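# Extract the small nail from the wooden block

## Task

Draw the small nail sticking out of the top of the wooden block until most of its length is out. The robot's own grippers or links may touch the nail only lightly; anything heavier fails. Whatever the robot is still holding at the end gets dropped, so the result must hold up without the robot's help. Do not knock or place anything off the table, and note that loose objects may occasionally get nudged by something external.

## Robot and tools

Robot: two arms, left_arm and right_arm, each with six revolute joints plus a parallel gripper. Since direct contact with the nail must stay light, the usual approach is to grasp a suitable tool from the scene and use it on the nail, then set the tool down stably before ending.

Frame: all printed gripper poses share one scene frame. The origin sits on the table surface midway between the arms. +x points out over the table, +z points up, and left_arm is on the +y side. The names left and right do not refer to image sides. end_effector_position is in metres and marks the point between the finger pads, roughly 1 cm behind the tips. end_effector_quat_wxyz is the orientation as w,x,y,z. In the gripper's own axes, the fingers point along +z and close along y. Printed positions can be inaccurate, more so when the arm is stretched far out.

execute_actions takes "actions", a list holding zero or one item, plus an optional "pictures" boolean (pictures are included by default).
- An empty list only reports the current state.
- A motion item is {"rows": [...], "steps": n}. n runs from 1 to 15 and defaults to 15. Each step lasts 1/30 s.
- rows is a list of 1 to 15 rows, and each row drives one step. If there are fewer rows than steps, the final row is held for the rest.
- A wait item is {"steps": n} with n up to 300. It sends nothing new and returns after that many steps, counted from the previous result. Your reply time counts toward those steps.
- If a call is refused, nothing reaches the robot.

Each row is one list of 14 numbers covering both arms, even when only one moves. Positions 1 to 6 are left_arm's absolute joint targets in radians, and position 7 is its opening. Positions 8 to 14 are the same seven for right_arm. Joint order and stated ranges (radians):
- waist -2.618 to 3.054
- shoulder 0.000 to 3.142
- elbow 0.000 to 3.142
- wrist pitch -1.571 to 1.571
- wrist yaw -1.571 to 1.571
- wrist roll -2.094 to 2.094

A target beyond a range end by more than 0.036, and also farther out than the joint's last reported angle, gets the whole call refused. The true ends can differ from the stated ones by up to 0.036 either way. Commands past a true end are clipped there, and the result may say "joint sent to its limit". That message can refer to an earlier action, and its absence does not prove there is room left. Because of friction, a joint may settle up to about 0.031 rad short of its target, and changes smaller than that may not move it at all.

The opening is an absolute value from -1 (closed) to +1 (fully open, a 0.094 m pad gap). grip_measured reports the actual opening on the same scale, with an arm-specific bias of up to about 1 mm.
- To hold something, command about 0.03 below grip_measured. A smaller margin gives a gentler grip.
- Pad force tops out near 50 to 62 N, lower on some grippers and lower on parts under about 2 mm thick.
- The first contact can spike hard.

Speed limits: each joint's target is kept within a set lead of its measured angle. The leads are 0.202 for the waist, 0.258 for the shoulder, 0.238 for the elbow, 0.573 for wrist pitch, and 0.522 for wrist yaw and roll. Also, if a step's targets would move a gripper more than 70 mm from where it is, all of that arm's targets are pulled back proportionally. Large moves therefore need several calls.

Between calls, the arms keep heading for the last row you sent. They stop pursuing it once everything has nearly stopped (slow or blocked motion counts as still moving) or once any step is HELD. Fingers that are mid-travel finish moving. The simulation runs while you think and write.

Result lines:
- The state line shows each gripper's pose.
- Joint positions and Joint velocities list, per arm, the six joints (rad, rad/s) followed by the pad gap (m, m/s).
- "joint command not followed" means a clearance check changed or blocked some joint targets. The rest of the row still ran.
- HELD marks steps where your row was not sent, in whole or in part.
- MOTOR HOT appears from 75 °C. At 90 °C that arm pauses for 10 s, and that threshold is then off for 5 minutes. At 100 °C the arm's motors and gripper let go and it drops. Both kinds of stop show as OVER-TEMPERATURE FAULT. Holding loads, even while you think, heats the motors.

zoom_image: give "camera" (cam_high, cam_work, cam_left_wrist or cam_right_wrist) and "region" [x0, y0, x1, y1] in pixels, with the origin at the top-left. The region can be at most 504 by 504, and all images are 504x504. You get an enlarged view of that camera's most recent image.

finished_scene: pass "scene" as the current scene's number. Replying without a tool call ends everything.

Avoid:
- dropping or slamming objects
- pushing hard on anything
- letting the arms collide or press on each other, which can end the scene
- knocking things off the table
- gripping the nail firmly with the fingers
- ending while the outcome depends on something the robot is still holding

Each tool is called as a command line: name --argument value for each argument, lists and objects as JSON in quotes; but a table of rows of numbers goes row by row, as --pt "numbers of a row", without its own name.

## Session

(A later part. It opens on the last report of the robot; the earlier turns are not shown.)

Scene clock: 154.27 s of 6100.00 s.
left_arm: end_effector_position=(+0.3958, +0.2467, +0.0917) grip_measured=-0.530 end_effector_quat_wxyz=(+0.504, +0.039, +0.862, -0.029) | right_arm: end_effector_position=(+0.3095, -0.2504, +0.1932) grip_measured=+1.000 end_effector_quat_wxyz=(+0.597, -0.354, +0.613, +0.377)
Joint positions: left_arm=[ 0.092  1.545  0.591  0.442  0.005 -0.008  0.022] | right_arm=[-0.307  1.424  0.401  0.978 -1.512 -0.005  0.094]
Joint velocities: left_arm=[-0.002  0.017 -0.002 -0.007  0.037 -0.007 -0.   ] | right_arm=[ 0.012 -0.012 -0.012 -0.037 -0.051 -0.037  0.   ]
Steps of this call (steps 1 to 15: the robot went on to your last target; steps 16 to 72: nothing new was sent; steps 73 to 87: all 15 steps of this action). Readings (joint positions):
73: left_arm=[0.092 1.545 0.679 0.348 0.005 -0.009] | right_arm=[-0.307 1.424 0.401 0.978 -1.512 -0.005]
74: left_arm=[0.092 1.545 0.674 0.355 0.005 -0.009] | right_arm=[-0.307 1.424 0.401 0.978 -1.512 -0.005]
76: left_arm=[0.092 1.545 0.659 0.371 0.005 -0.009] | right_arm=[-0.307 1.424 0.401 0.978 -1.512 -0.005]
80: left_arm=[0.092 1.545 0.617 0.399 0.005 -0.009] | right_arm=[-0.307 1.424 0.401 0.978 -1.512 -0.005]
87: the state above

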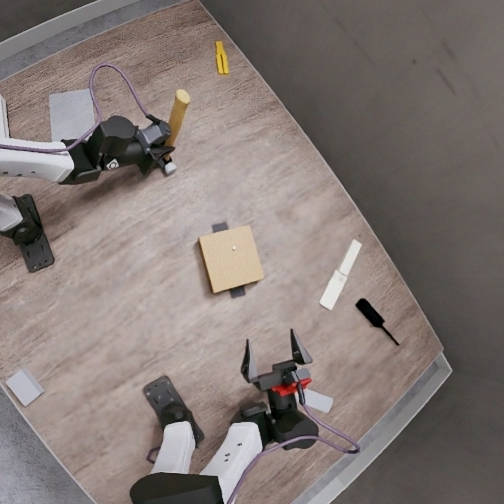

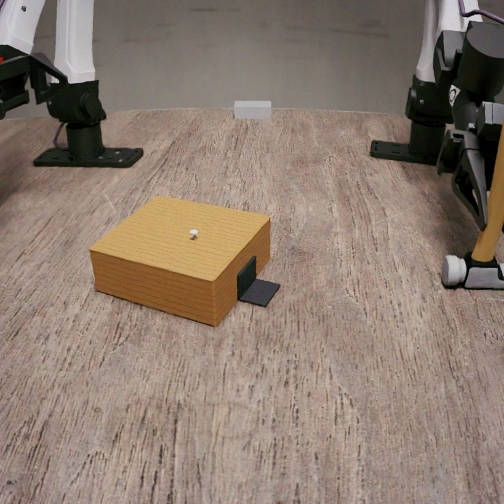

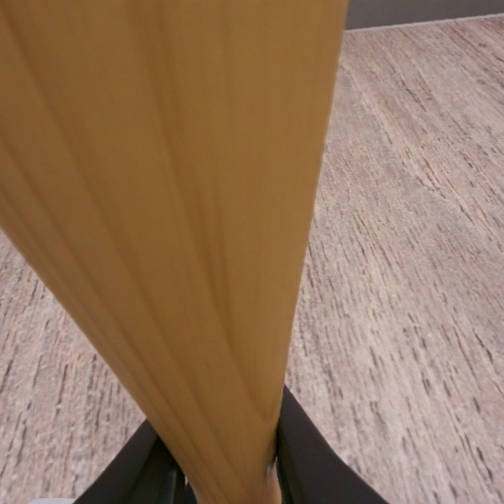

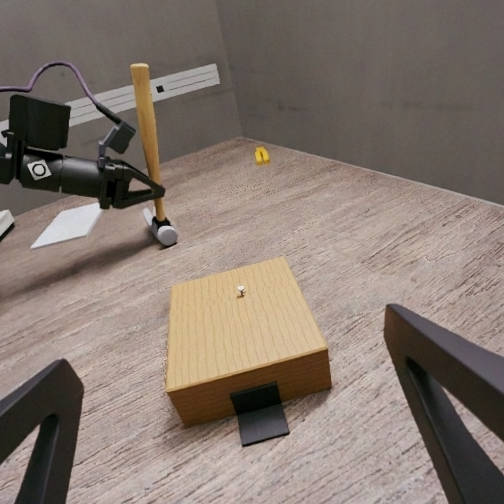

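execute_actions --actions '[{"rows":[[0.1,1.53,0.58,0.57,0,0.0,-0.55,-0.31,1.41,0.41,1.0,-1.52,0,1],[0.1,1.53,0.575,0.575,0,0.0,-0.55,-0.31,1.41,0.41,1.0,-1.52,0,1],[0.1,1.53,0.57,0.58,0,0.0,-0.55,-0.31,1.41,0.41,1.0,-1.52,0,1],[0.1,1.53,0.565,0.585,0,0.0,-0.55,-0.31,1.41,0.41,1.0,-1.52,0,1],[0.1,1.53,0.56,0.59,0,0.0,-0.55,-0.31,1.41,0.41,1.0,-1.52,0,1],[0.1,1.53,0.555,0.595,0,0.0,-0.55,-0.31,1.41,0.41,1.0,-1.52,0,1],[0.1,1.53,0.55,0.60,0,0.0,-0.55,-0.31,1.41,0.41,1.0,-1.52,0,1],[0.1,1.53,0.545,0.605,0,0.0,-0.55,-0.31,1.41,0.41,1.0,-1.52,0,1],[0.1,1.53,0.54,0.61,0,0.0,-0.55,-0.31,1.41,0.41,1.0,-1.52,0,1]],"steps":15}]'

Scene clock: 156.53 s of 6100.00 s.
left_arm: end_effector_position=(+0.3928, +0.2470, +0.0915) grip_measured=-0.530 end_effector_quat_wxyz=(+0.520, +0.039, +0.853, -0.029) | right_arm: end_effector_position=(+0.3095, -0.2504, +0.1932) grip_measured=+1.000 end_effector_quat_wxyz=(+0.597, -0.354, +0.613, +0.377)
Joint positions: left_arm=[ 0.092  1.545  0.548  0.521  0.005 -0.008  0.022] | right_arm=[-0.307  1.424  0.401  0.978 -1.512 -0.005  0.094]
Joint velocities: left_arm=[-0.002  0.002 -0.017  0.066  0.066 -0.007  0.001] | right_arm=[ 0.007 -0.002 -0.007 -0.037 -0.007 -0.007  0.   ]
Steps of this call (steps 1 to 15: the robot went on to your last target; steps 16 to 53: nothing new was sent; steps 54 to 68: all 15 steps of this action). Readings (joint positions):
54: left_arm=[0.092 1.545 0.589 0.445 0.005 -0.008] | right_arm=[-0.307 1.424 0.401 0.978 -1.512 -0.005]
55: left_arm=[0.092 1.545 0.586 0.450 0.005 -0.008] | right_arm=[-0.307 1.424 0.401 0.978 -1.512 -0.005]
57: left_arm=[0.092 1.545 0.578 0.464 0.005 -0.008] | right_arm=[-0.307 1.424 0.401 0.978 -1.512 -0.005]
61: left_arm=[0.092 1.545 0.562 0.495 0.005 -0.008] | right_arm=[-0.307 1.424 0.401 0.978 -1.512 -0.005]
68: the state above

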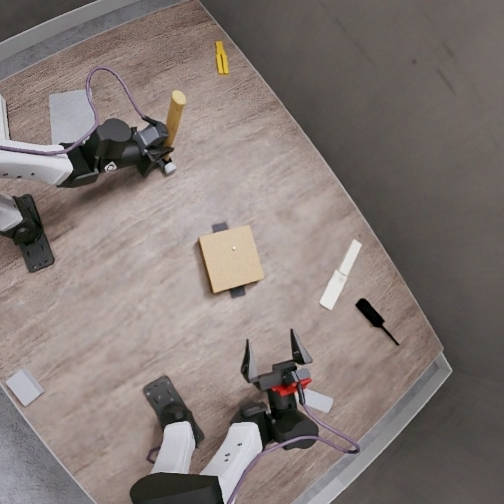

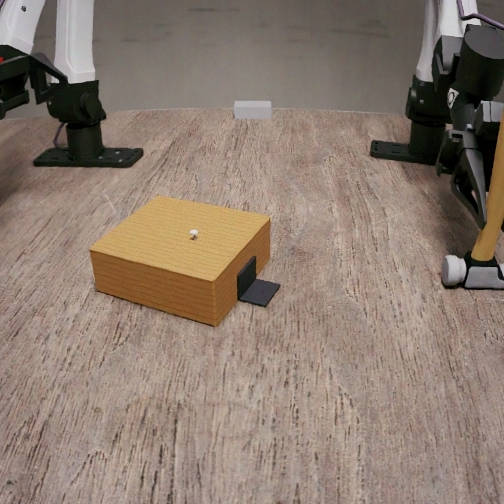

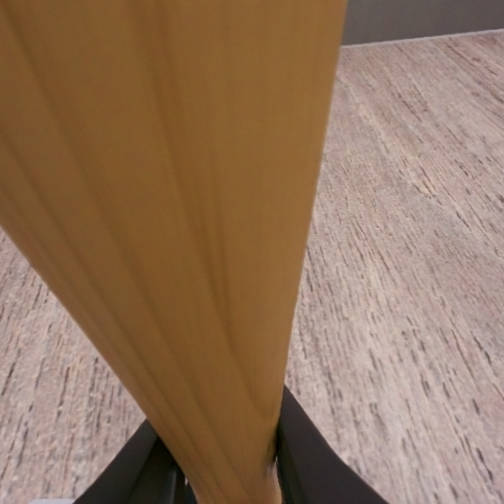

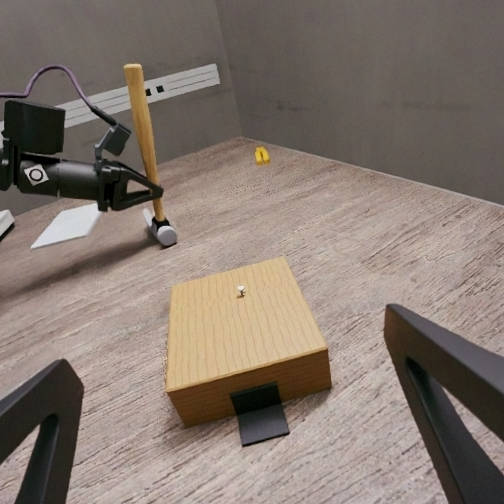

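execute_actions --actions '[{"rows":[[0.1,1.53,0.53,0.58,0,0.0,-0.55,-0.31,1.41,0.41,1.0,-1.52,0,1],[0.1,1.53,0.53,0.58,0,0.0,-0.55,-0.31,1.41,0.41,1.0,-1.52,0,1],[0.1,1.53,0.53,0.58,0,0.0,-0.55,-0.31,1.41,0.41,1.0,-1.52,0,1],[0.1,1.53,0.53,0.58,0,0.0,-0.55,-0.31,1.41,0.41,1.0,-1.52,0,1],[0.1,1.53,0.53,0.58,0,0.0,-0.53,-0.31,1.41,0.41,1.0,-1.52,0,1],[0.1,1.53,0.53,0.58,0,0.0,-0.53,-0.31,1.41,0.41,1.0,-1.52,0,1],[0.1,1.53,0.53,0.58,0,0.0,-0.52,-0.31,1.41,0.41,1.0,-1.52,0,1],[0.1,1.53,0.53,0.58,0,0.0,-0.52,-0.31,1.41,0.41,1.0,-1.52,0,1],[0.1,1.53,0.53,0.58,0,0.0,-0.51,-0.31,1.41,0.41,1.0,-1.52,0,1],[0.1,1.53,0.53,0.58,0,0.0,-0.51,-0.31,1.41,0.41,1.0,-1.52,0,1],[0.1,1.53,0.53,0.58,0,0.0,-0.50,-0.31,1.41,0.41,1.0,-1.52,0,1]],"steps":15}]'

Scene clock: 159.70 s of 6100.00 s.
left_arm: end_effector_position=(+0.3927, +0.2470, +0.0915) grip_measured=-0.499 end_effector_quat_wxyz=(+0.520, +0.039, +0.853, -0.029) | right_arm: end_effector_position=(+0.3095, -0.2504, +0.1932) grip_measured=+1.000 end_effector_quat_wxyz=(+0.597, -0.354, +0.613, +0.377)
Joint positions: left_arm=[ 0.092  1.545  0.547  0.523  0.005 -0.008  0.024] | right_arm=[-0.307  1.424  0.401  0.978 -1.512 -0.005  0.094]
Joint velocities: left_arm=[ 0.007 -0.007 -0.012 -0.007 -0.037 -0.007  0.   ] | right_arm=[-0.007  0.002 -0.012 -0.022 -0.007 -0.022  0.   ]
Steps of this call (steps 1 to 15: the robot went on to your last target; steps 16 to 80: nothing new was sent; steps 81 to 95: all 15 steps of this action). Readings (joint positions):
81: left_arm=[0.092 1.545 0.547 0.523 0.005 -0.008] | right_arm=[-0.307 1.424 0.401 0.978 -1.512 -0.005]
82: left_arm=[0.092 1.545 0.547 0.523 0.005 -0.008] | right_arm=[-0.307 1.424 0.401 0.978 -1.512 -0.005]
84: left_arm=[0.092 1.545 0.547 0.523 0.005 -0.008] | right_arm=[-0.307 1.424 0.401 0.978 -1.512 -0.005]
88: left_arm=[0.092 1.545 0.547 0.523 0.005 -0.008] | right_arm=[-0.307 1.424 0.401 0.978 -1.512 -0.005]
95: the state above

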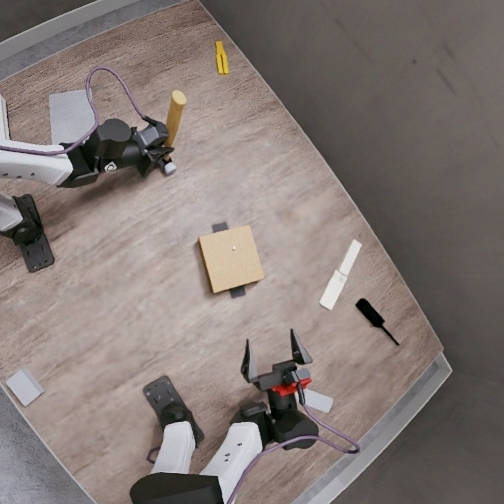

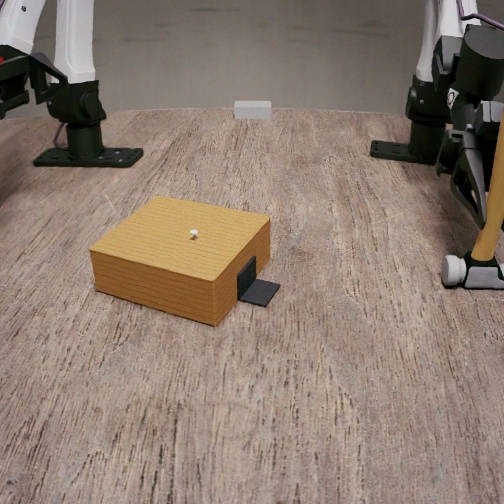

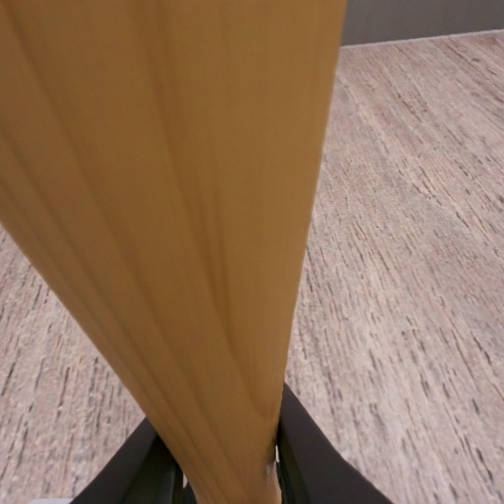

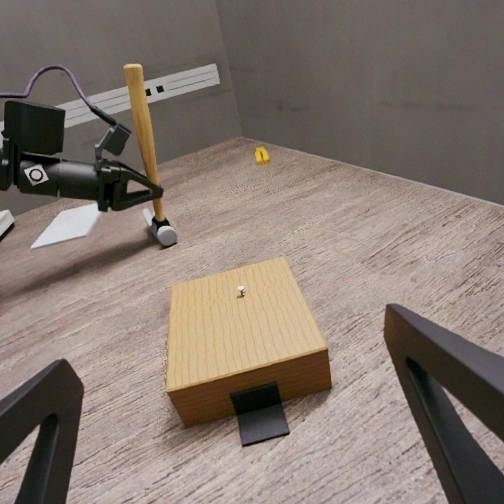

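execute_actions --actions '[{"rows":[[0.1,1.53,0.53,0.58,0,0.0,-0.48,-0.31,1.41,0.41,1.0,-1.52,0,1],[0.1,1.53,0.53,0.58,0,0.0,-0.48,-0.31,1.41,0.41,1.0,-1.52,0,1],[0.1,1.53,0.53,0.58,0,0.0,-0.46,-0.31,1.41,0.41,1.0,-1.52,0,1],[0.1,1.53,0.53,0.58,0,0.0,-0.46,-0.31,1.41,0.41,1.0,-1.52,0,1],[0.1,1.53,0.53,0.58,0,0.0,-0.44,-0.31,1.41,0.41,1.0,-1.52,0,1],[0.1,1.53,0.53,0.58,0,0.0,-0.44,-0.31,1.41,0.41,1.0,-1.52,0,1],[0.1,1.53,0.53,0.58,0,0.0,-0.42,-0.31,1.41,0.41,1.0,-1.52,0,1],[0.1,1.53,0.53,0.58,0,0.0,-0.42,-0.31,1.41,0.41,1.0,-1.52,0,1],[0.1,1.53,0.53,0.58,0,0.0,-0.40,-0.31,1.41,0.41,1.0,-1.52,0,1]],"steps":15}]'

zoom_image --camera "cam_right_wrist" --region '[80, 40, 260, 270]'

Scene clock: 164.53 s of 6100.00 s.
left_arm: end_effector_position=(+0.3962, +0.2467, +0.0987) grip_measured=-0.401 end_effector_quat_wxyz=(+0.534, +0.039, +0.844, -0.030) | right_arm: end_effector_position=(+0.3095, -0.2504, +0.1932) grip_measured=+1.000 end_effector_quat_wxyz=(+0.597, -0.354, +0.613, +0.377)
Joint positions: left_arm=[ 0.092  1.545  0.547  0.555  0.005 -0.008  0.028] | right_arm=[-0.307  1.424  0.401  0.978 -1.512 -0.005  0.094]
Joint velocities: left_arm=[ 0.007 -0.007  0.007  0.007 -0.066  0.037  0.001] | right_arm=[-0.002  0.012  0.002 -0.022 -0.081  0.007  0.   ]
Steps of this call (steps 1 to 15: the robot went on to your last target; steps 16 to 90: nothing new was sent; then 1.33 s passed at rest; steps 91 to 105: all 15 steps of this action). Readings (joint positions):
91: left_arm=[0.092 1.545 0.547 0.523 0.005 -0.008] | right_arm=[-0.307 1.424 0.401 0.978 -1.512 -0.005]
92: left_arm=[0.092 1.545 0.547 0.523 0.005 -0.008] | right_arm=[-0.307 1.424 0.401 0.978 -1.512 -0.005]
94: left_arm=[0.092 1.545 0.547 0.532 0.005 -0.008] | right_arm=[-0.307 1.424 0.401 0.978 -1.512 -0.005]
98: left_arm=[0.092 1.545 0.547 0.547 0.005 -0.008] | right_arm=[-0.307 1.424 0.401 0.978 -1.512 -0.005]
105: the state above

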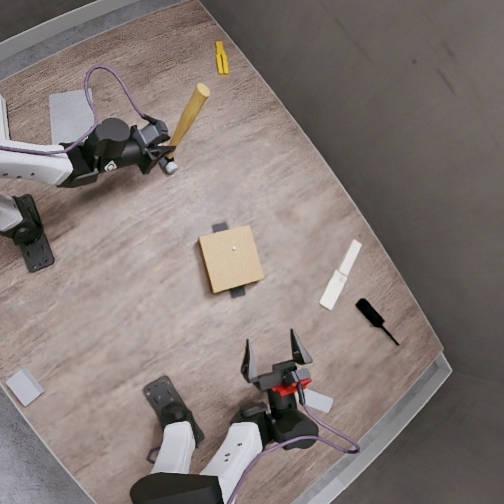

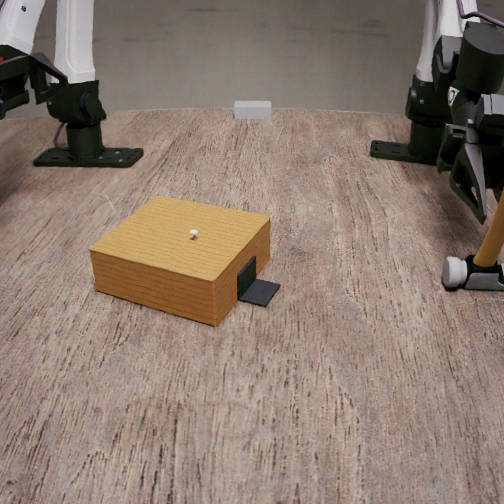

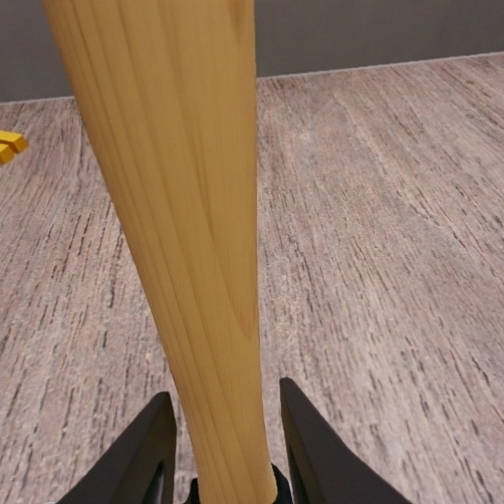

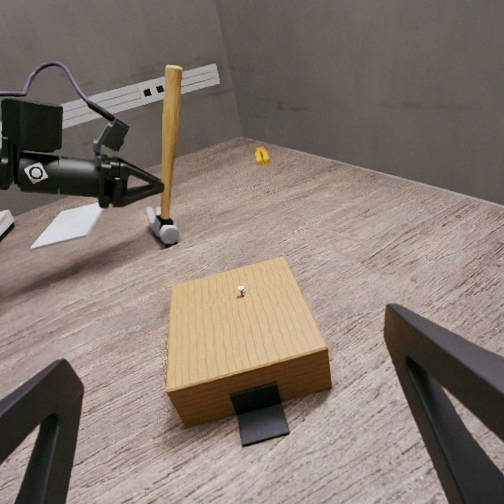

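Region (80, 40, 260, 270) of cam_right_wrist's 504x504 image, scaled by 2.191, with more detail than that image has; it fills the left 394 columns of this view, and the rest is white.

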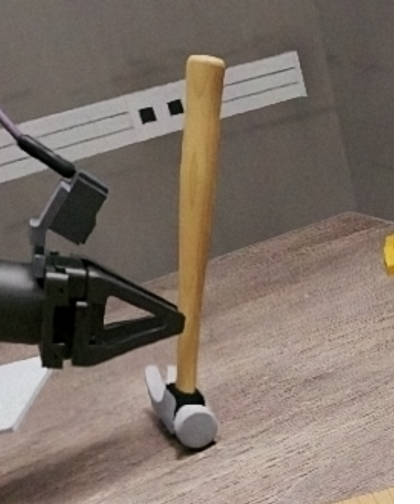

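execute_actions --actions '[]'

Scene clock: 165.37 s of 6100.00 s.
left_arm: end_effector_position=(+0.3964, +0.2467, +0.0990) grip_measured=-0.401 end_effector_quat_wxyz=(+0.534, +0.039, +0.844, -0.030) | right_arm: end_effector_position=(+0.3095, -0.2504, +0.1932) grip_measured=+1.000 end_effector_quat_wxyz=(+0.597, -0.354, +0.613, +0.377)
Joint positions: left_arm=[ 0.092  1.545  0.547  0.556  0.005 -0.008  0.028] | right_arm=[-0.307  1.424  0.401  0.978 -1.512 -0.005  0.094]
Joint velocities: left_arm=[ 0.012 -0.007  0.002 -0.066 -0.022  0.007  0.   ] | right_arm=[ 0.012 -0.002 -0.002  0.037  0.037 -0.007  0.   ]
Steps of this call (steps 1 to 15: the robot went on to your last target; steps 16 to 25: nothing new was sent). Readings (joint positions):
1: left_arm=[0.092 1.545 0.547 0.555 0.005 -0.008] | right_arm=[-0.307 1.424 0.401 0.978 -1.512 -0.005]
2: left_arm=[0.092 1.545 0.547 0.555 0.005 -0.008] | right_arm=[-0.307 1.424 0.401 0.978 -1.512 -0.005]
4: left_arm=[0.092 1.545 0.547 0.556 0.005 -0.008] | right_arm=[-0.307 1.424 0.401 0.978 -1.512 -0.005]
8: left_arm=[0.092 1.545 0.547 0.556 0.005 -0.008] | right_arm=[-0.307 1.424 0.401 0.978 -1.512 -0.005]
25: the state above
All arms were judged still, so your last target was given up. Only a new action makes them travel on or press farther. Fingers that are still opening or closing keep moving.

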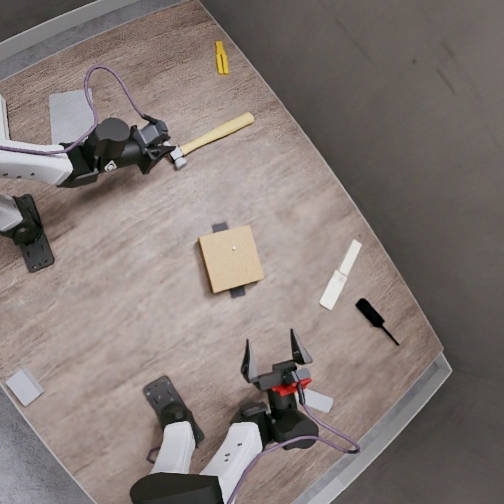

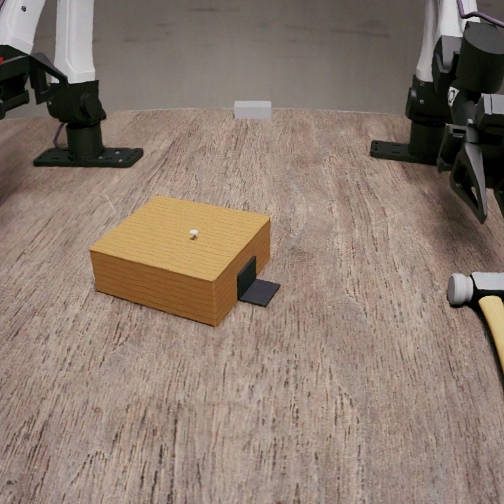

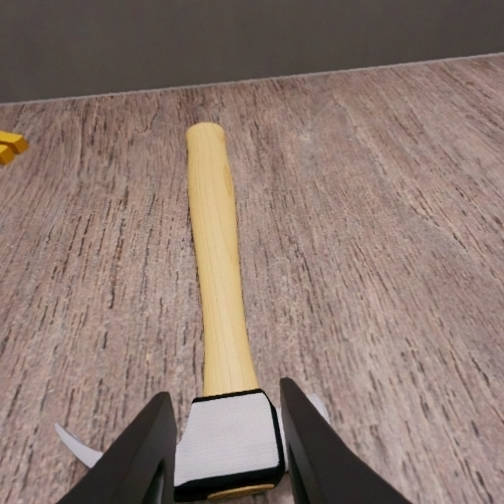

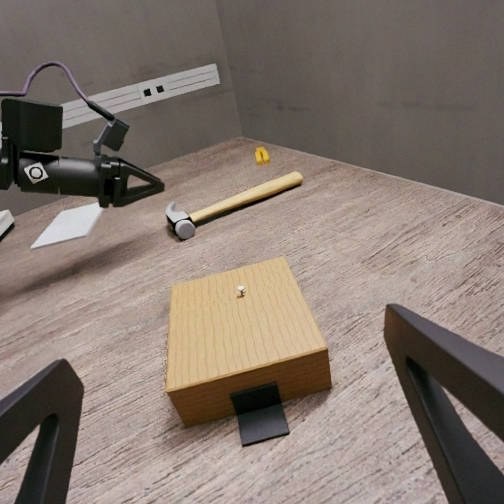

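execute_actions --actions '[{"rows":[[0.1,2.53,2.46,-1.36,0,0.0,0.3,-0.31,1.41,0.41,1.0,-1.52,0,1]],"steps":15}]' --pictures false

execute_actions --actions '[{"rows":[[0.1,2.53,2.46,-1.36,0,0.0,0.3,-0.31,1.41,0.41,1.0,-1.52,0,1]],"steps":15}]' --pictures false

execute_actions --actions '[{"rows":[[0.1,2.53,2.46,-1.36,0,0.0,0.3,-0.31,1.41,0.41,1.0,-1.52,0,1]],"steps":15}]'

Scene clock: 174.17 s of 6100.00 s.
left_arm: end_effector_position=(+0.5368, +0.2361, +0.0143) grip_measured=+0.299 end_effector_quat_wxyz=(+0.286, +0.042, +0.957, -0.011) | right_arm: end_effector_position=(+0.3095, -0.2504, +0.1932) grip_measured=+1.000 end_effector_quat_wxyz=(+0.597, -0.354, +0.613, +0.377)
Joint positions: left_arm=[ 0.094  2.275  1.651 -0.366 -0.007 -0.004  0.061] | right_arm=[-0.307  1.424  0.401  0.978 -1.512 -0.005  0.094]
Joint velocities: left_arm=[ 0.017  0.979  2.147 -1.634 -0.007  0.051 -0.   ] | right_arm=[ 0.002 -0.012 -0.012 -0.037  0.007 -0.081  0.   ]
Steps of this call (steps 1 to 90: nothing new was sent; then 5.30 s passed at rest; steps 91 to 105: all 15 steps of this action). Readings (joint positions):
91: left_arm=[0.092 1.566 0.577 0.501 0.005 -0.008] | right_arm=[-0.307 1.424 0.401 0.978 -1.512 -0.005]
92: left_arm=[0.092 1.625 0.647 0.417 0.005 -0.008] | right_arm=[-0.307 1.424 0.401 0.978 -1.512 -0.005]
94: left_arm=[0.092 1.771 0.795 0.254 0.006 -0.011] | right_arm=[-0.307 1.424 0.401 0.978 -1.512 -0.005]
98: left_arm=[0.094 2.001 1.119 0.017 0.015 -0.019] | right_arm=[-0.307 1.424 0.401 0.978 -1.512 -0.005]
105: the state above

Scene clock: 174.67 s of 6100.00 s.
left_arm: end_effector_position=(+0.5137, +0.2383, +0.0670) grip_measured=+0.299 end_effector_quat_wxyz=(+0.107, +0.045, +0.993, -0.002) | right_arm: end_effector_position=(+0.3095, -0.2504, +0.1932) grip_measured=+1.000 end_effector_quat_wxyz=(+0.597, -0.354, +0.613, +0.377)
Joint positions: left_arm=[ 0.094  2.523  2.445 -1.278 -0.007 -0.004  0.061] | right_arm=[-0.307  1.424  0.401  0.978 -1.512 -0.005  0.094]
Joint velocities: left_arm=[ 0.002  0.002  0.017 -0.447  0.007 -0.022  0.001] | right_arm=[ 0.002 -0.002 -0.007 -0.037 -0.066 -0.037  0.   ]
Steps of this call (steps 1 to 15: all 15 steps of this action). Readings (joint positions):
1: left_arm=[0.094 2.310 1.723 -0.423 -0.007 -0.004] | right_arm=[-0.307 1.424 0.401 0.978 -1.512 -0.005]
2: left_arm=[0.094 2.346 1.802 -0.494 -0.007 -0.004] | right_arm=[-0.307 1.424 0.401 0.978 -1.512 -0.005]
4: left_arm=[0.094 2.423 1.986 -0.678 -0.007 -0.004] | right_arm=[-0.307 1.424 0.401 0.978 -1.512 -0.005]
8: left_arm=[0.094 2.535 2.301 -1.054 -0.007 -0.004] | right_arm=[-0.307 1.424 0.401 0.978 -1.512 -0.005]
15: the state above

Scene clock: 175.17 s of 6100.00 s.
left_arm: end_effector_position=(+0.4971, +0.2399, +0.0631) grip_measured=+0.299 end_effector_quat_wxyz=(+0.072, +0.045, +0.996, -0.000) | right_arm: end_effector_position=(+0.3095, -0.2504, +0.1932) grip_measured=+1.000 end_effector_quat_wxyz=(+0.597, -0.354, +0.613, +0.377)
Joint positions: left_arm=[ 0.094  2.525  2.445 -1.347 -0.007 -0.004  0.061] | right_arm=[-0.307  1.424  0.401  0.978 -1.512 -0.005  0.094]
Joint velocities: left_arm=[ 0.017 -0.007 -0.017 -0.051 -0.022 -0.007  0.001] | right_arm=[-0.012  0.002  0.012 -0.051  0.007 -0.007  0.   ]
Steps of this call (steps 1 to 15: all 15 steps of this action). Readings (joint positions):
1: left_arm=[0.094 2.523 2.445 -1.291 -0.007 -0.004] | right_arm=[-0.307 1.424 0.401 0.978 -1.512 -0.005]
2: left_arm=[0.094 2.524 2.445 -1.304 -0.007 -0.004] | right_arm=[-0.307 1.424 0.401 0.978 -1.512 -0.005]
4: left_arm=[0.094 2.525 2.445 -1.323 -0.007 -0.004] | right_arm=[-0.307 1.424 0.401 0.978 -1.512 -0.005]
8: left_arm=[0.094 2.525 2.445 -1.339 -0.007 -0.004] | right_arm=[-0.307 1.424 0.401 0.978 -1.512 -0.005]
15: the state above

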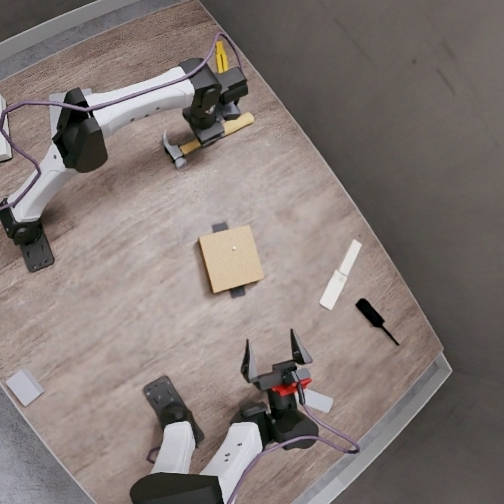

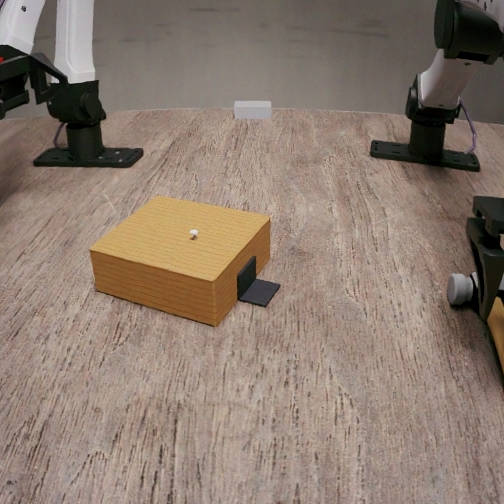

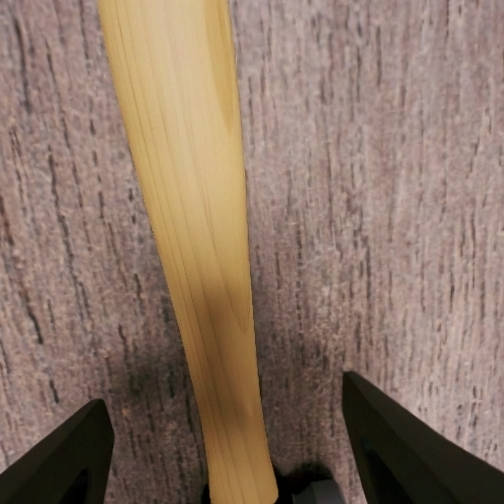

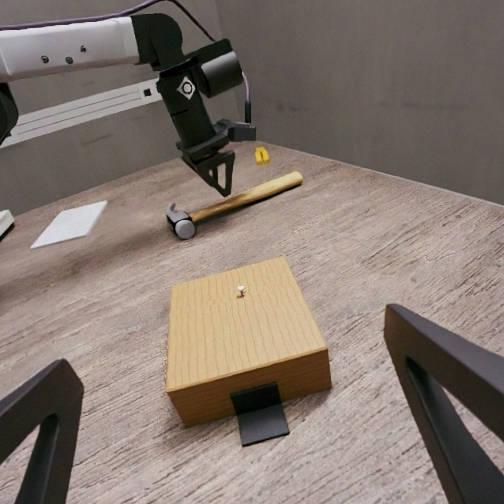

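execute_actions --actions '[{"rows":[[0.1,2.53,2.44,-1.33,0,-0.06,0.3,-0.31,1.41,0.41,1.0,-1.52,0,1],[0.1,2.53,2.42,-1.31,0,-0.12,0.3,-0.31,1.41,0.41,1.0,-1.52,0,1],[0.1,2.535,2.40,-1.29,0,-0.13,0.3,-0.31,1.41,0.41,1.0,-1.52,0,1],[0.1,2.535,2.38,-1.27,0,-0.13,0.3,-0.31,1.41,0.41,1.0,-1.52,0,1],[0.1,2.54,2.36,-1.25,0,-0.13,0.3,-0.31,1.41,0.41,1.0,-1.52,0,1],[0.1,2.54,2.35,-1.23,0,-0.13,0.3,-0.31,1.41,0.41,1.0,-1.52,0,1],[0.1,2.545,2.34,-1.21,0,-0.13,0.3,-0.31,1.41,0.41,1.0,-1.52,0,1],[0.1,2.545,2.33,-1.20,0,-0.13,0.3,-0.31,1.41,0.41,1.0,-1.52,0,1],[0.1,2.55,2.32,-1.19,0,-0.13,0.3,-0.31,1.41,0.41,1.0,-1.52,0,1],[0.1,2.55,2.31,-1.18,0,-0.13,0.3,-0.31,1.41,0.41,1.0,-1.52,0,1]],"steps":15}]'

Scene clock: 179.87 s of 6100.00 s.
left_arm: end_effector_position=(+0.4998, +0.2396, +0.0204) grip_measured=+0.299 end_effector_quat_wxyz=(+0.063, -0.011, +0.998, -0.003) | right_arm: end_effector_position=(+0.3095, -0.2504, +0.1932) grip_measured=+1.000 end_effector_quat_wxyz=(+0.597, -0.354, +0.613, +0.377)
Joint positions: left_arm=[ 0.094  2.551  2.326 -1.22  -0.007 -0.117  0.061] | right_arm=[-0.307  1.424  0.401  0.978 -1.512 -0.005  0.094]
Joint velocities: left_arm=[ 0.012  0.007 -0.022  0.081  0.022 -0.081  0.001] | right_arm=[-0.017  0.012 -0.012  0.066  0.022  0.037  0.   ]
Steps of this call (steps 1 to 15: the robot went on to your last target; steps 16 to 90: nothing new was sent; then 1.20 s passed at rest; steps 91 to 105: all 15 steps of this action). Readings (joint positions):
91: left_arm=[0.094 2.525 2.445 -1.348 -0.007 -0.011] | right_arm=[-0.307 1.424 0.401 0.978 -1.512 -0.005]
92: left_arm=[0.094 2.525 2.445 -1.347 -0.007 -0.027] | right_arm=[-0.307 1.424 0.401 0.978 -1.512 -0.005]
94: left_arm=[0.094 2.525 2.432 -1.329 -0.007 -0.061] | right_arm=[-0.307 1.424 0.401 0.978 -1.512 -0.005]
98: left_arm=[0.094 2.530 2.372 -1.276 -0.007 -0.097] | right_arm=[-0.307 1.424 0.401 0.978 -1.512 -0.005]
105: the state above

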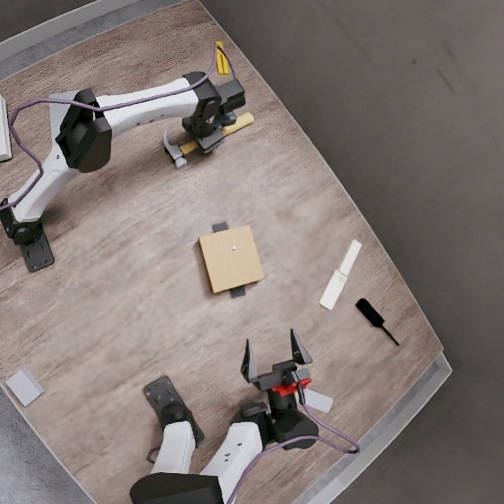

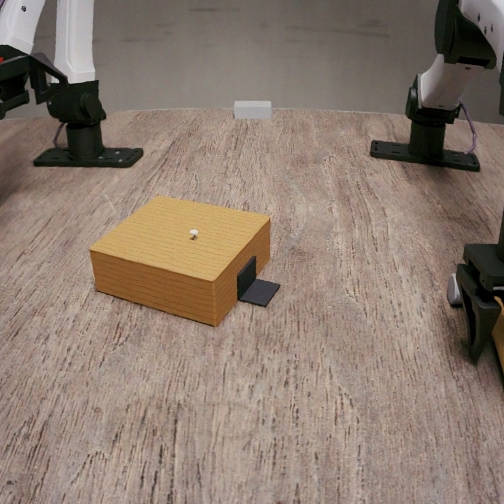

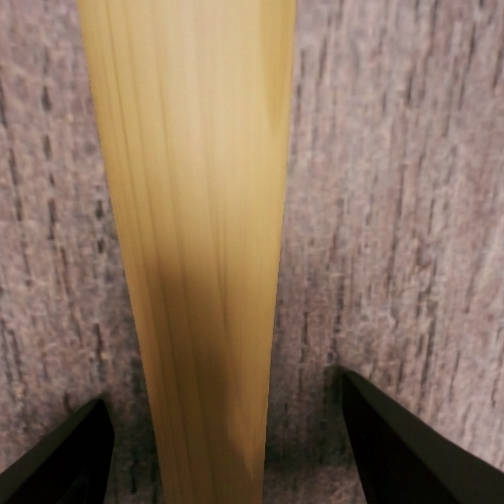

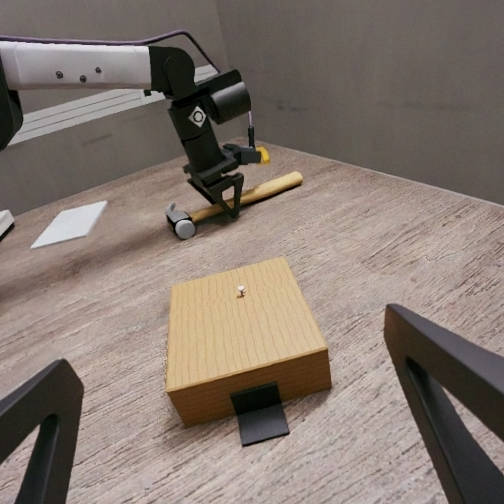

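execute_actions --actions '[{"rows":[[0.1,2.57,2.31,-1.18,0,-0.13,0.1,-0.31,1.41,0.41,1.0,-1.52,0,1],[0.1,2.57,2.31,-1.18,0,-0.13,0.0,-0.31,1.41,0.41,1.0,-1.52,0,1],[0.1,2.57,2.31,-1.18,0,-0.13,-0.1,-0.31,1.41,0.41,1.0,-1.52,0,1],[0.1,2.57,2.31,-1.18,0,-0.13,-0.2,-0.31,1.41,0.41,1.0,-1.52,0,1],[0.1,2.57,2.31,-1.18,0,-0.13,-0.3,-0.31,1.41,0.41,1.0,-1.52,0,1],[0.1,2.57,2.31,-1.18,0,-0.13,-0.35,-0.31,1.41,0.41,1.0,-1.52,0,1],[0.1,2.57,2.31,-1.18,0,-0.13,-0.4,-0.31,1.41,0.41,1.0,-1.52,0,1],[0.1,2.57,2.31,-1.18,0,-0.13,-0.43,-0.31,1.41,0.41,1.0,-1.52,0,1],[0.1,2.57,2.31,-1.18,0,-0.13,-0.46,-0.31,1.41,0.41,1.0,-1.52,0,1],[0.1,2.57,2.31,-1.18,0,-0.13,-0.49,-0.31,1.41,0.41,1.0,-1.52,0,1],[0.1,2.57,2.31,-1.18,0,-0.13,-0.51,-0.31,1.41,0.41,1.0,-1.52,0,1],[0.1,2.57,2.31,-1.18,0,-0.13,-0.53,-0.31,1.41,0.41,1.0,-1.52,0,1],[0.1,2.57,2.31,-1.18,0,-0.13,-0.55,-0.31,1.41,0.41,1.0,-1.52,0,1]],"steps":15}]' --pictures false

execute_actions --actions '[{"rows":[[0.1,2.57,2.31,-1.18,0,-0.13,-0.57,-0.31,1.41,0.41,1.0,-1.52,0,1]],"steps":8}]'

Scene clock: 182.93 s of 6100.00 s.
left_arm: end_effector_position=(+0.5045, +0.2403, +0.0174) grip_measured=-0.483 end_effector_quat_wxyz=(+0.070, -0.015, +0.997, -0.003) | right_arm: end_effector_position=(+0.3095, -0.2504, +0.1932) grip_measured=+1.000 end_effector_quat_wxyz=(+0.597, -0.354, +0.613, +0.377)
Joint positions: left_arm=[ 0.095  2.559  2.326 -1.198 -0.01  -0.122  0.024] | right_arm=[-0.307  1.424  0.401  0.978 -1.512 -0.005  0.094]
Joint velocities: left_arm=[-0.017  0.002 -0.007  0.022 -0.066  0.022 -0.001] | right_arm=[ 0.002 -0.012 -0.007 -0.022 -0.051  0.022  0.   ]
Steps of this call (steps 1 to 30: the robot went on to your last target; steps 31 to 77: nothing new was sent; steps 78 to 92: all 15 steps of this action). Readings (joint positions):
78: left_arm=[0.094 2.552 2.326 -1.199 -0.007 -0.122] | right_arm=[-0.307 1.424 0.401 0.978 -1.512 -0.005]
79: left_arm=[0.094 2.553 2.326 -1.198 -0.007 -0.122] | right_arm=[-0.307 1.424 0.401 0.978 -1.512 -0.005]
81: left_arm=[0.094 2.556 2.326 -1.198 -0.007 -0.122] | right_arm=[-0.307 1.424 0.401 0.978 -1.512 -0.005]
85: left_arm=[0.095 2.559 2.326 -1.198 -0.010 -0.123] | right_arm=[-0.307 1.424 0.401 0.978 -1.512 -0.005]
92: the state above

Scene clock: 183.20 s of 6100.00 s.
left_arm: end_effector_position=(+0.5045, +0.2403, +0.0174) grip_measured=-0.483 end_effector_quat_wxyz=(+0.070, -0.015, +0.997, -0.003) | right_arm: end_effector_position=(+0.3095, -0.2504, +0.1932) grip_measured=+1.000 end_effector_quat_wxyz=(+0.597, -0.354, +0.613, +0.377)
Joint positions: left_arm=[ 0.095  2.559  2.326 -1.198 -0.01  -0.122  0.024] | right_arm=[-0.307  1.424  0.401  0.978 -1.512 -0.005  0.094]
Joint velocities: left_arm=[-0.017  0.002  0.002 -0.081  0.051  0.007 -0.001] | right_arm=[ 0.002  0.007 -0.002 -0.022 -0.037  0.066  0.   ]
Steps of this call (steps 1 to 8: all 8 steps of this action). Readings (joint positions):
1: left_arm=[0.095 2.559 2.326 -1.198 -0.010 -0.122] | right_arm=[-0.307 1.424 0.401 0.978 -1.512 -0.005]
2: left_arm=[0.095 2.559 2.326 -1.198 -0.010 -0.122] | right_arm=[-0.307 1.424 0.401 0.978 -1.512 -0.005]
4: left_arm=[0.095 2.559 2.326 -1.198 -0.010 -0.122] | right_arm=[-0.307 1.424 0.401 0.978 -1.512 -0.005]
8: the state above

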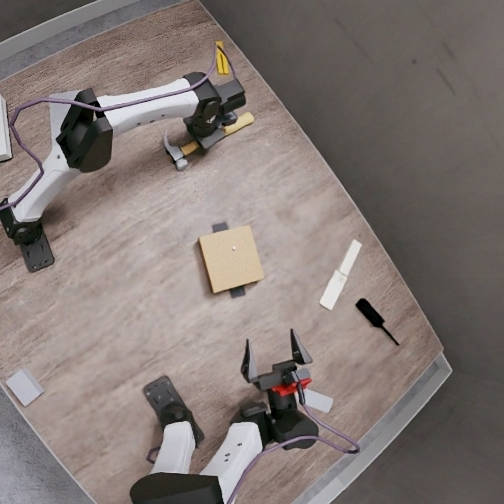

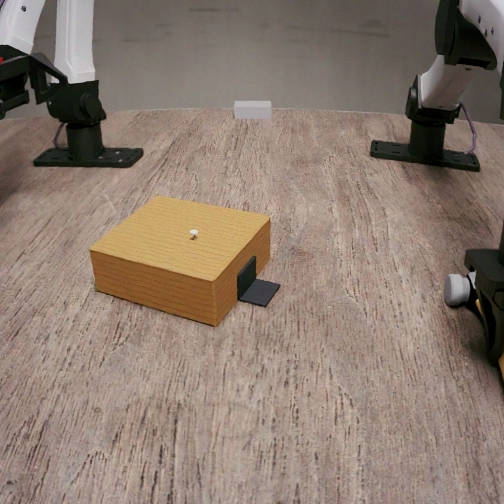

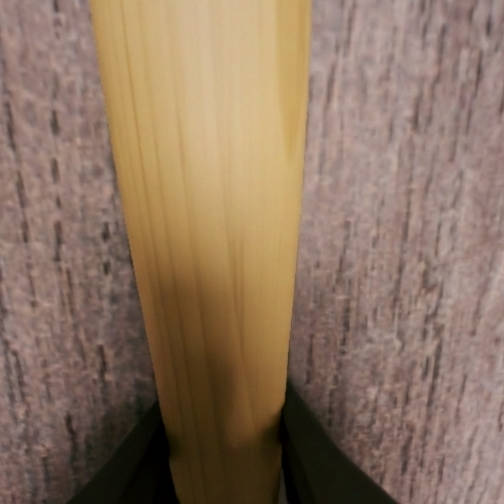

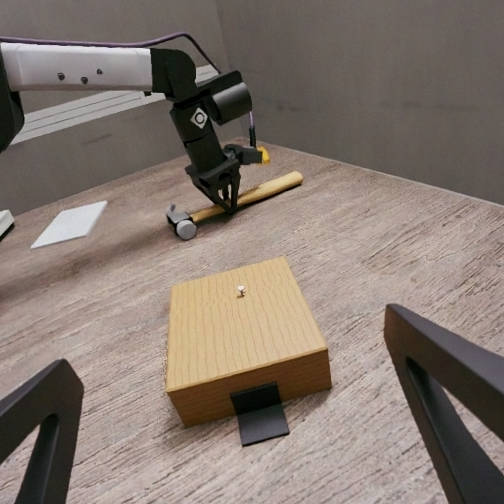

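execute_actions --actions '[{"rows":[[0.1,2.52,2.27,-1.15,0,-0.12,-0.55,-0.31,1.41,0.41,1.0,-1.52,0,1],[0.1,2.48,2.21,-1.09,0,-0.11,-0.55,-0.31,1.41,0.41,1.0,-1.52,0,1],[0.1,2.44,2.15,-1.03,0,-0.10,-0.55,-0.31,1.41,0.41,1.0,-1.52,0,1],[0.1,2.40,2.09,-0.97,0,-0.09,-0.55,-0.31,1.41,0.41,1.0,-1.52,0,1],[0.1,2.36,2.03,-0.91,0,-0.08,-0.55,-0.31,1.41,0.41,1.0,-1.52,0,1],[0.1,2.32,1.97,-0.85,0,-0.07,-0.55,-0.31,1.41,0.41,1.0,-1.52,0,1],[0.1,2.28,1.91,-0.79,0,-0.06,-0.55,-0.31,1.41,0.41,1.0,-1.52,0,1],[0.1,2.24,1.85,-0.73,0,-0.05,-0.55,-0.31,1.41,0.41,1.0,-1.52,0,1],[0.1,2.20,1.79,-0.67,0,-0.04,-0.55,-0.31,1.41,0.41,1.0,-1.52,0,1],[0.1,2.16,1.73,-0.61,0,-0.03,-0.55,-0.31,1.41,0.41,1.0,-1.52,0,1],[0.1,2.13,1.67,-0.55,0,-0.02,-0.55,-0.31,1.41,0.41,1.0,-1.52,0,1],[0.1,2.10,1.61,-0.49,0,-0.01,-0.55,-0.31,1.41,0.41,1.0,-1.52,0,1],[0.1,2.07,1.56,-0.43,0,0,-0.55,-0.31,1.41,0.41,1.0,-1.52,0,1],[0.1,2.04,1.51,-0.38,0,0,-0.55,-0.31,1.41,0.41,1.0,-1.52,0,1],[0.1,2.02,1.48,-0.33,0,0,-0.55,-0.31,1.41,0.41,1.0,-1.52,0,1]],"steps":15}]'

Scene clock: 189.70 s of 6100.00 s.
left_arm: end_effector_position=(+0.4791, +0.2417, +0.0506) grip_measured=-0.483 end_effector_quat_wxyz=(+0.227, +0.027, +0.973, -0.013) | right_arm: end_effector_position=(+0.3095, -0.2504, +0.1932) grip_measured=+1.000 end_effector_quat_wxyz=(+0.597, -0.354, +0.613, +0.377)
Joint positions: left_arm=[ 0.095  2.09   1.562 -0.585 -0.004 -0.037  0.024] | right_arm=[-0.307  1.424  0.401  0.978 -1.512 -0.005  0.094]
Joint velocities: left_arm=[-0.027 -0.784 -1.306  1.414 -0.037  0.168 -0.   ] | right_arm=[ 0.007 -0.002 -0.002 -0.007 -0.066 -0.037  0.   ]
Steps of this call (steps 1 to 15: the robot went on to your last target; steps 16 to 90: nothing new was sent; then 3.00 s passed at rest; steps 91 to 105: all 15 steps of this action). Readings (joint positions):
91: left_arm=[0.095 2.555 2.319 -1.193 -0.010 -0.122] | right_arm=[-0.307 1.424 0.401 0.978 -1.512 -0.005]
92: left_arm=[0.095 2.541 2.293 -1.174 -0.010 -0.122] | right_arm=[-0.307 1.424 0.401 0.978 -1.512 -0.005]
94: left_arm=[0.095 2.488 2.200 -1.110 -0.010 -0.116] | right_arm=[-0.307 1.424 0.401 0.978 -1.512 -0.005]
98: left_arm=[0.095 2.340 1.962 -0.945 -0.006 -0.093] | right_arm=[-0.307 1.424 0.401 0.978 -1.512 -0.005]
105: the state above

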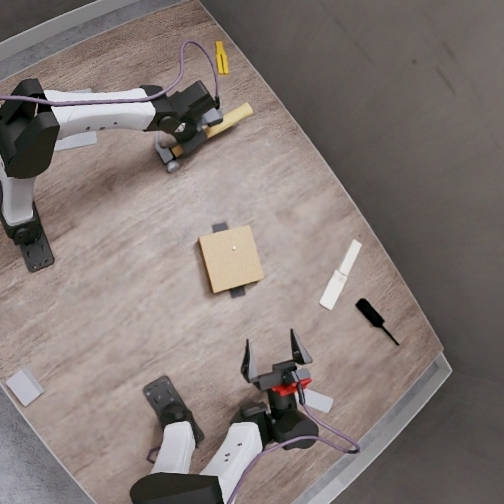

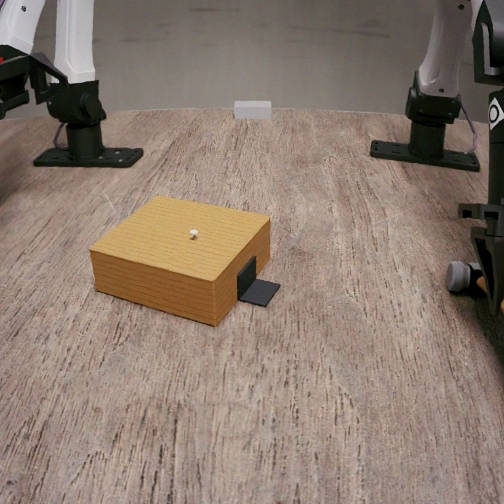

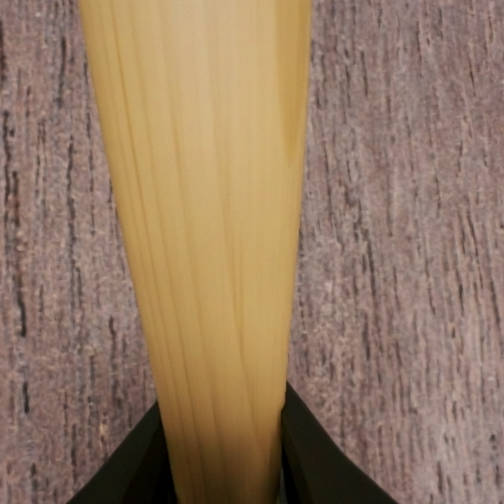

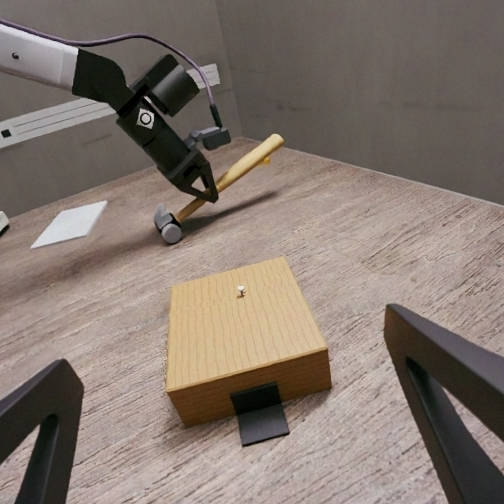

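execute_actions --actions '[{"rows":[[0.1,2.02,1.47,-0.30,0,0,-0.55,-0.31,1.41,0.41,1.0,-1.52,0,1],[0.1,2.00,1.43,-0.22,0,0,-0.55,-0.31,1.41,0.41,1.0,-1.52,0,1],[0.1,1.98,1.39,-0.14,0,0,-0.55,-0.31,1.41,0.41,1.0,-1.52,0,1],[0.1,1.96,1.35,-0.06,0,0,-0.55,-0.31,1.41,0.41,1.0,-1.52,0,1],[0.1,1.94,1.31,0.02,0,0,-0.55,-0.31,1.41,0.41,1.0,-1.52,0,1],[0.1,1.92,1.27,0.10,0,0,-0.55,-0.31,1.41,0.41,1.0,-1.52,0,1],[0.1,1.90,1.23,0.18,0,0,-0.55,-0.31,1.41,0.41,1.0,-1.52,0,1],[0.1,1.88,1.19,0.26,0,0,-0.55,-0.31,1.41,0.41,1.0,-1.52,0,1],[0.1,1.86,1.15,0.34,0,0,-0.55,-0.31,1.41,0.41,1.0,-1.52,0,1],[0.1,1.84,1.11,0.42,0,0,-0.55,-0.31,1.41,0.41,1.0,-1.52,0,1],[0.1,1.82,1.07,0.50,0,0,-0.55,-0.31,1.41,0.41,1.0,-1.52,0,1],[0.1,1.80,1.03,0.58,0,0,-0.55,-0.31,1.41,0.41,1.0,-1.52,0,1],[0.1,1.78,0.99,0.66,0,0,-0.55,-0.31,1.41,0.41,1.0,-1.52,0,1],[0.1,1.77,0.95,0.74,0,0,-0.55,-0.31,1.41,0.41,1.0,-1.52,0,1],[0.1,1.76,0.91,0.82,0,0,-0.55,-0.31,1.41,0.41,1.0,-1.52,0,1]],"steps":15}]' --pictures false

execute_actions --actions '[{"rows":[[0.1,1.74,0.87,0.90,0,0,-0.55,-0.31,1.41,0.41,1.0,-1.52,0,1],[0.1,1.72,0.83,0.98,0,0,-0.55,-0.31,1.41,0.41,1.0,-1.52,0,1],[0.1,1.70,0.79,1.06,0,0,-0.55,-0.31,1.41,0.41,1.0,-1.52,0,1],[0.1,1.69,0.75,1.14,0,0,-0.55,-0.31,1.41,0.41,1.0,-1.52,0,1],[0.1,1.68,0.72,1.20,0,0,-0.55,-0.31,1.41,0.41,1.0,-1.52,0,1],[0.1,1.67,0.70,1.26,0,0,-0.55,-0.31,1.41,0.41,1.0,-1.52,0,1],[0.1,1.66,0.68,1.30,0,0,-0.55,-0.31,1.41,0.41,1.0,-1.52,0,1]],"steps":15}]'

Scene clock: 194.73 s of 6100.00 s.
left_arm: end_effector_position=(+0.4920, +0.2403, +0.1153) grip_measured=-0.486 end_effector_quat_wxyz=(+0.527, +0.035, +0.849, -0.026) | right_arm: end_effector_position=(+0.3095, -0.2504, +0.1932) grip_measured=+1.000 end_effector_quat_wxyz=(+0.597, -0.354, +0.613, +0.377)
Joint positions: left_arm=[ 0.095  1.829  0.98   0.389 -0.004 -0.009  0.024] | right_arm=[-0.307  1.424  0.401  0.978 -1.512 -0.005  0.094]
Joint velocities: left_arm=[-0.012 -0.379 -1.131  2.19  -0.007 -0.037 -0.   ] | right_arm=[-0.007  0.002  0.002 -0.022 -0.037 -0.051  0.   ]
Steps of this call (steps 1 to 30: the robot went on to your last target; steps 31 to 90: nothing new was sent; then 1.53 s passed at rest; steps 91 to 105: all 15 steps of this action). Readings (joint positions):
91: left_arm=[0.095 2.048 1.486 -0.387 -0.004 -0.011] | right_arm=[-0.307 1.424 0.401 0.978 -1.512 -0.005]
92: left_arm=[0.095 2.046 1.475 -0.368 -0.004 -0.011] | right_arm=[-0.307 1.424 0.401 0.978 -1.512 -0.005]
94: left_arm=[0.095 2.025 1.421 -0.293 -0.004 -0.010] | right_arm=[-0.307 1.424 0.401 0.978 -1.512 -0.005]
98: left_arm=[0.095 1.946 1.263 -0.082 -0.004 -0.010] | right_arm=[-0.307 1.424 0.401 0.978 -1.512 -0.005]
105: the state above

Scene clock: 195.23 s of 6100.00 s.
left_arm: end_effector_position=(+0.4568, +0.2436, +0.1954) grip_measured=-0.486 end_effector_quat_wxyz=(+0.708, +0.029, +0.704, -0.035) | right_arm: end_effector_position=(+0.3095, -0.2504, +0.1932) grip_measured=+1.000 end_effector_quat_wxyz=(+0.597, -0.354, +0.613, +0.377)
Joint positions: left_arm=[ 0.095  1.714  0.674  1.046 -0.004 -0.009  0.024] | right_arm=[-0.307  1.424  0.401  0.978 -1.512 -0.005  0.094]
Joint velocities: left_arm=[-0.007 -0.11  -0.017  0.681  0.022  0.022 -0.   ] | right_arm=[ 0.012 -0.012 -0.007 -0.007 -0.007  0.051  0.   ]
Steps of this call (steps 1 to 15: all 15 steps of this action). Readings (joint positions):
1: left_arm=[0.095 1.816 0.943 0.456 -0.004 -0.009] | right_arm=[-0.307 1.424 0.401 0.978 -1.512 -0.005]
2: left_arm=[0.095 1.803 0.907 0.518 -0.004 -0.009] | right_arm=[-0.307 1.424 0.401 0.978 -1.512 -0.005]
4: left_arm=[0.095 1.777 0.836 0.634 -0.004 -0.009] | right_arm=[-0.307 1.424 0.401 0.978 -1.512 -0.005]
8: left_arm=[0.095 1.738 0.719 0.839 -0.004 -0.009] | right_arm=[-0.307 1.424 0.401 0.978 -1.512 -0.005]
15: the state above

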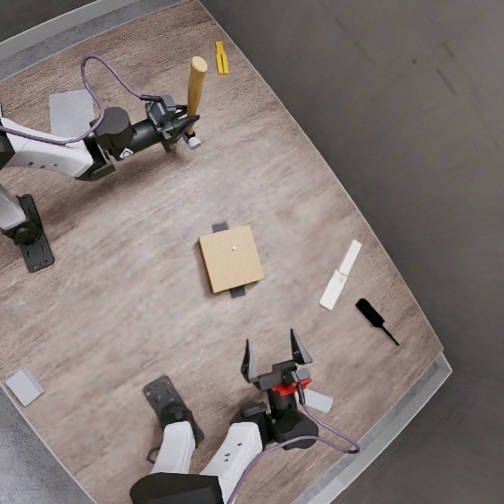

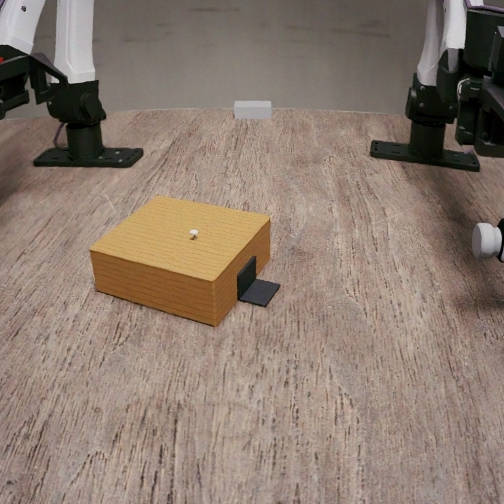

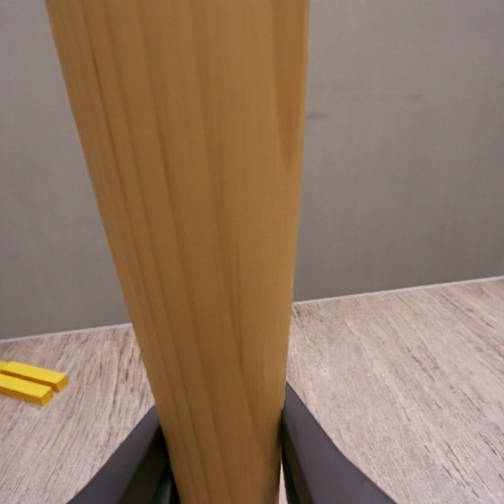

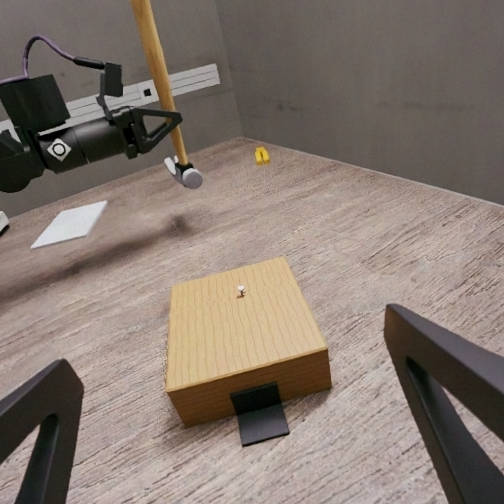

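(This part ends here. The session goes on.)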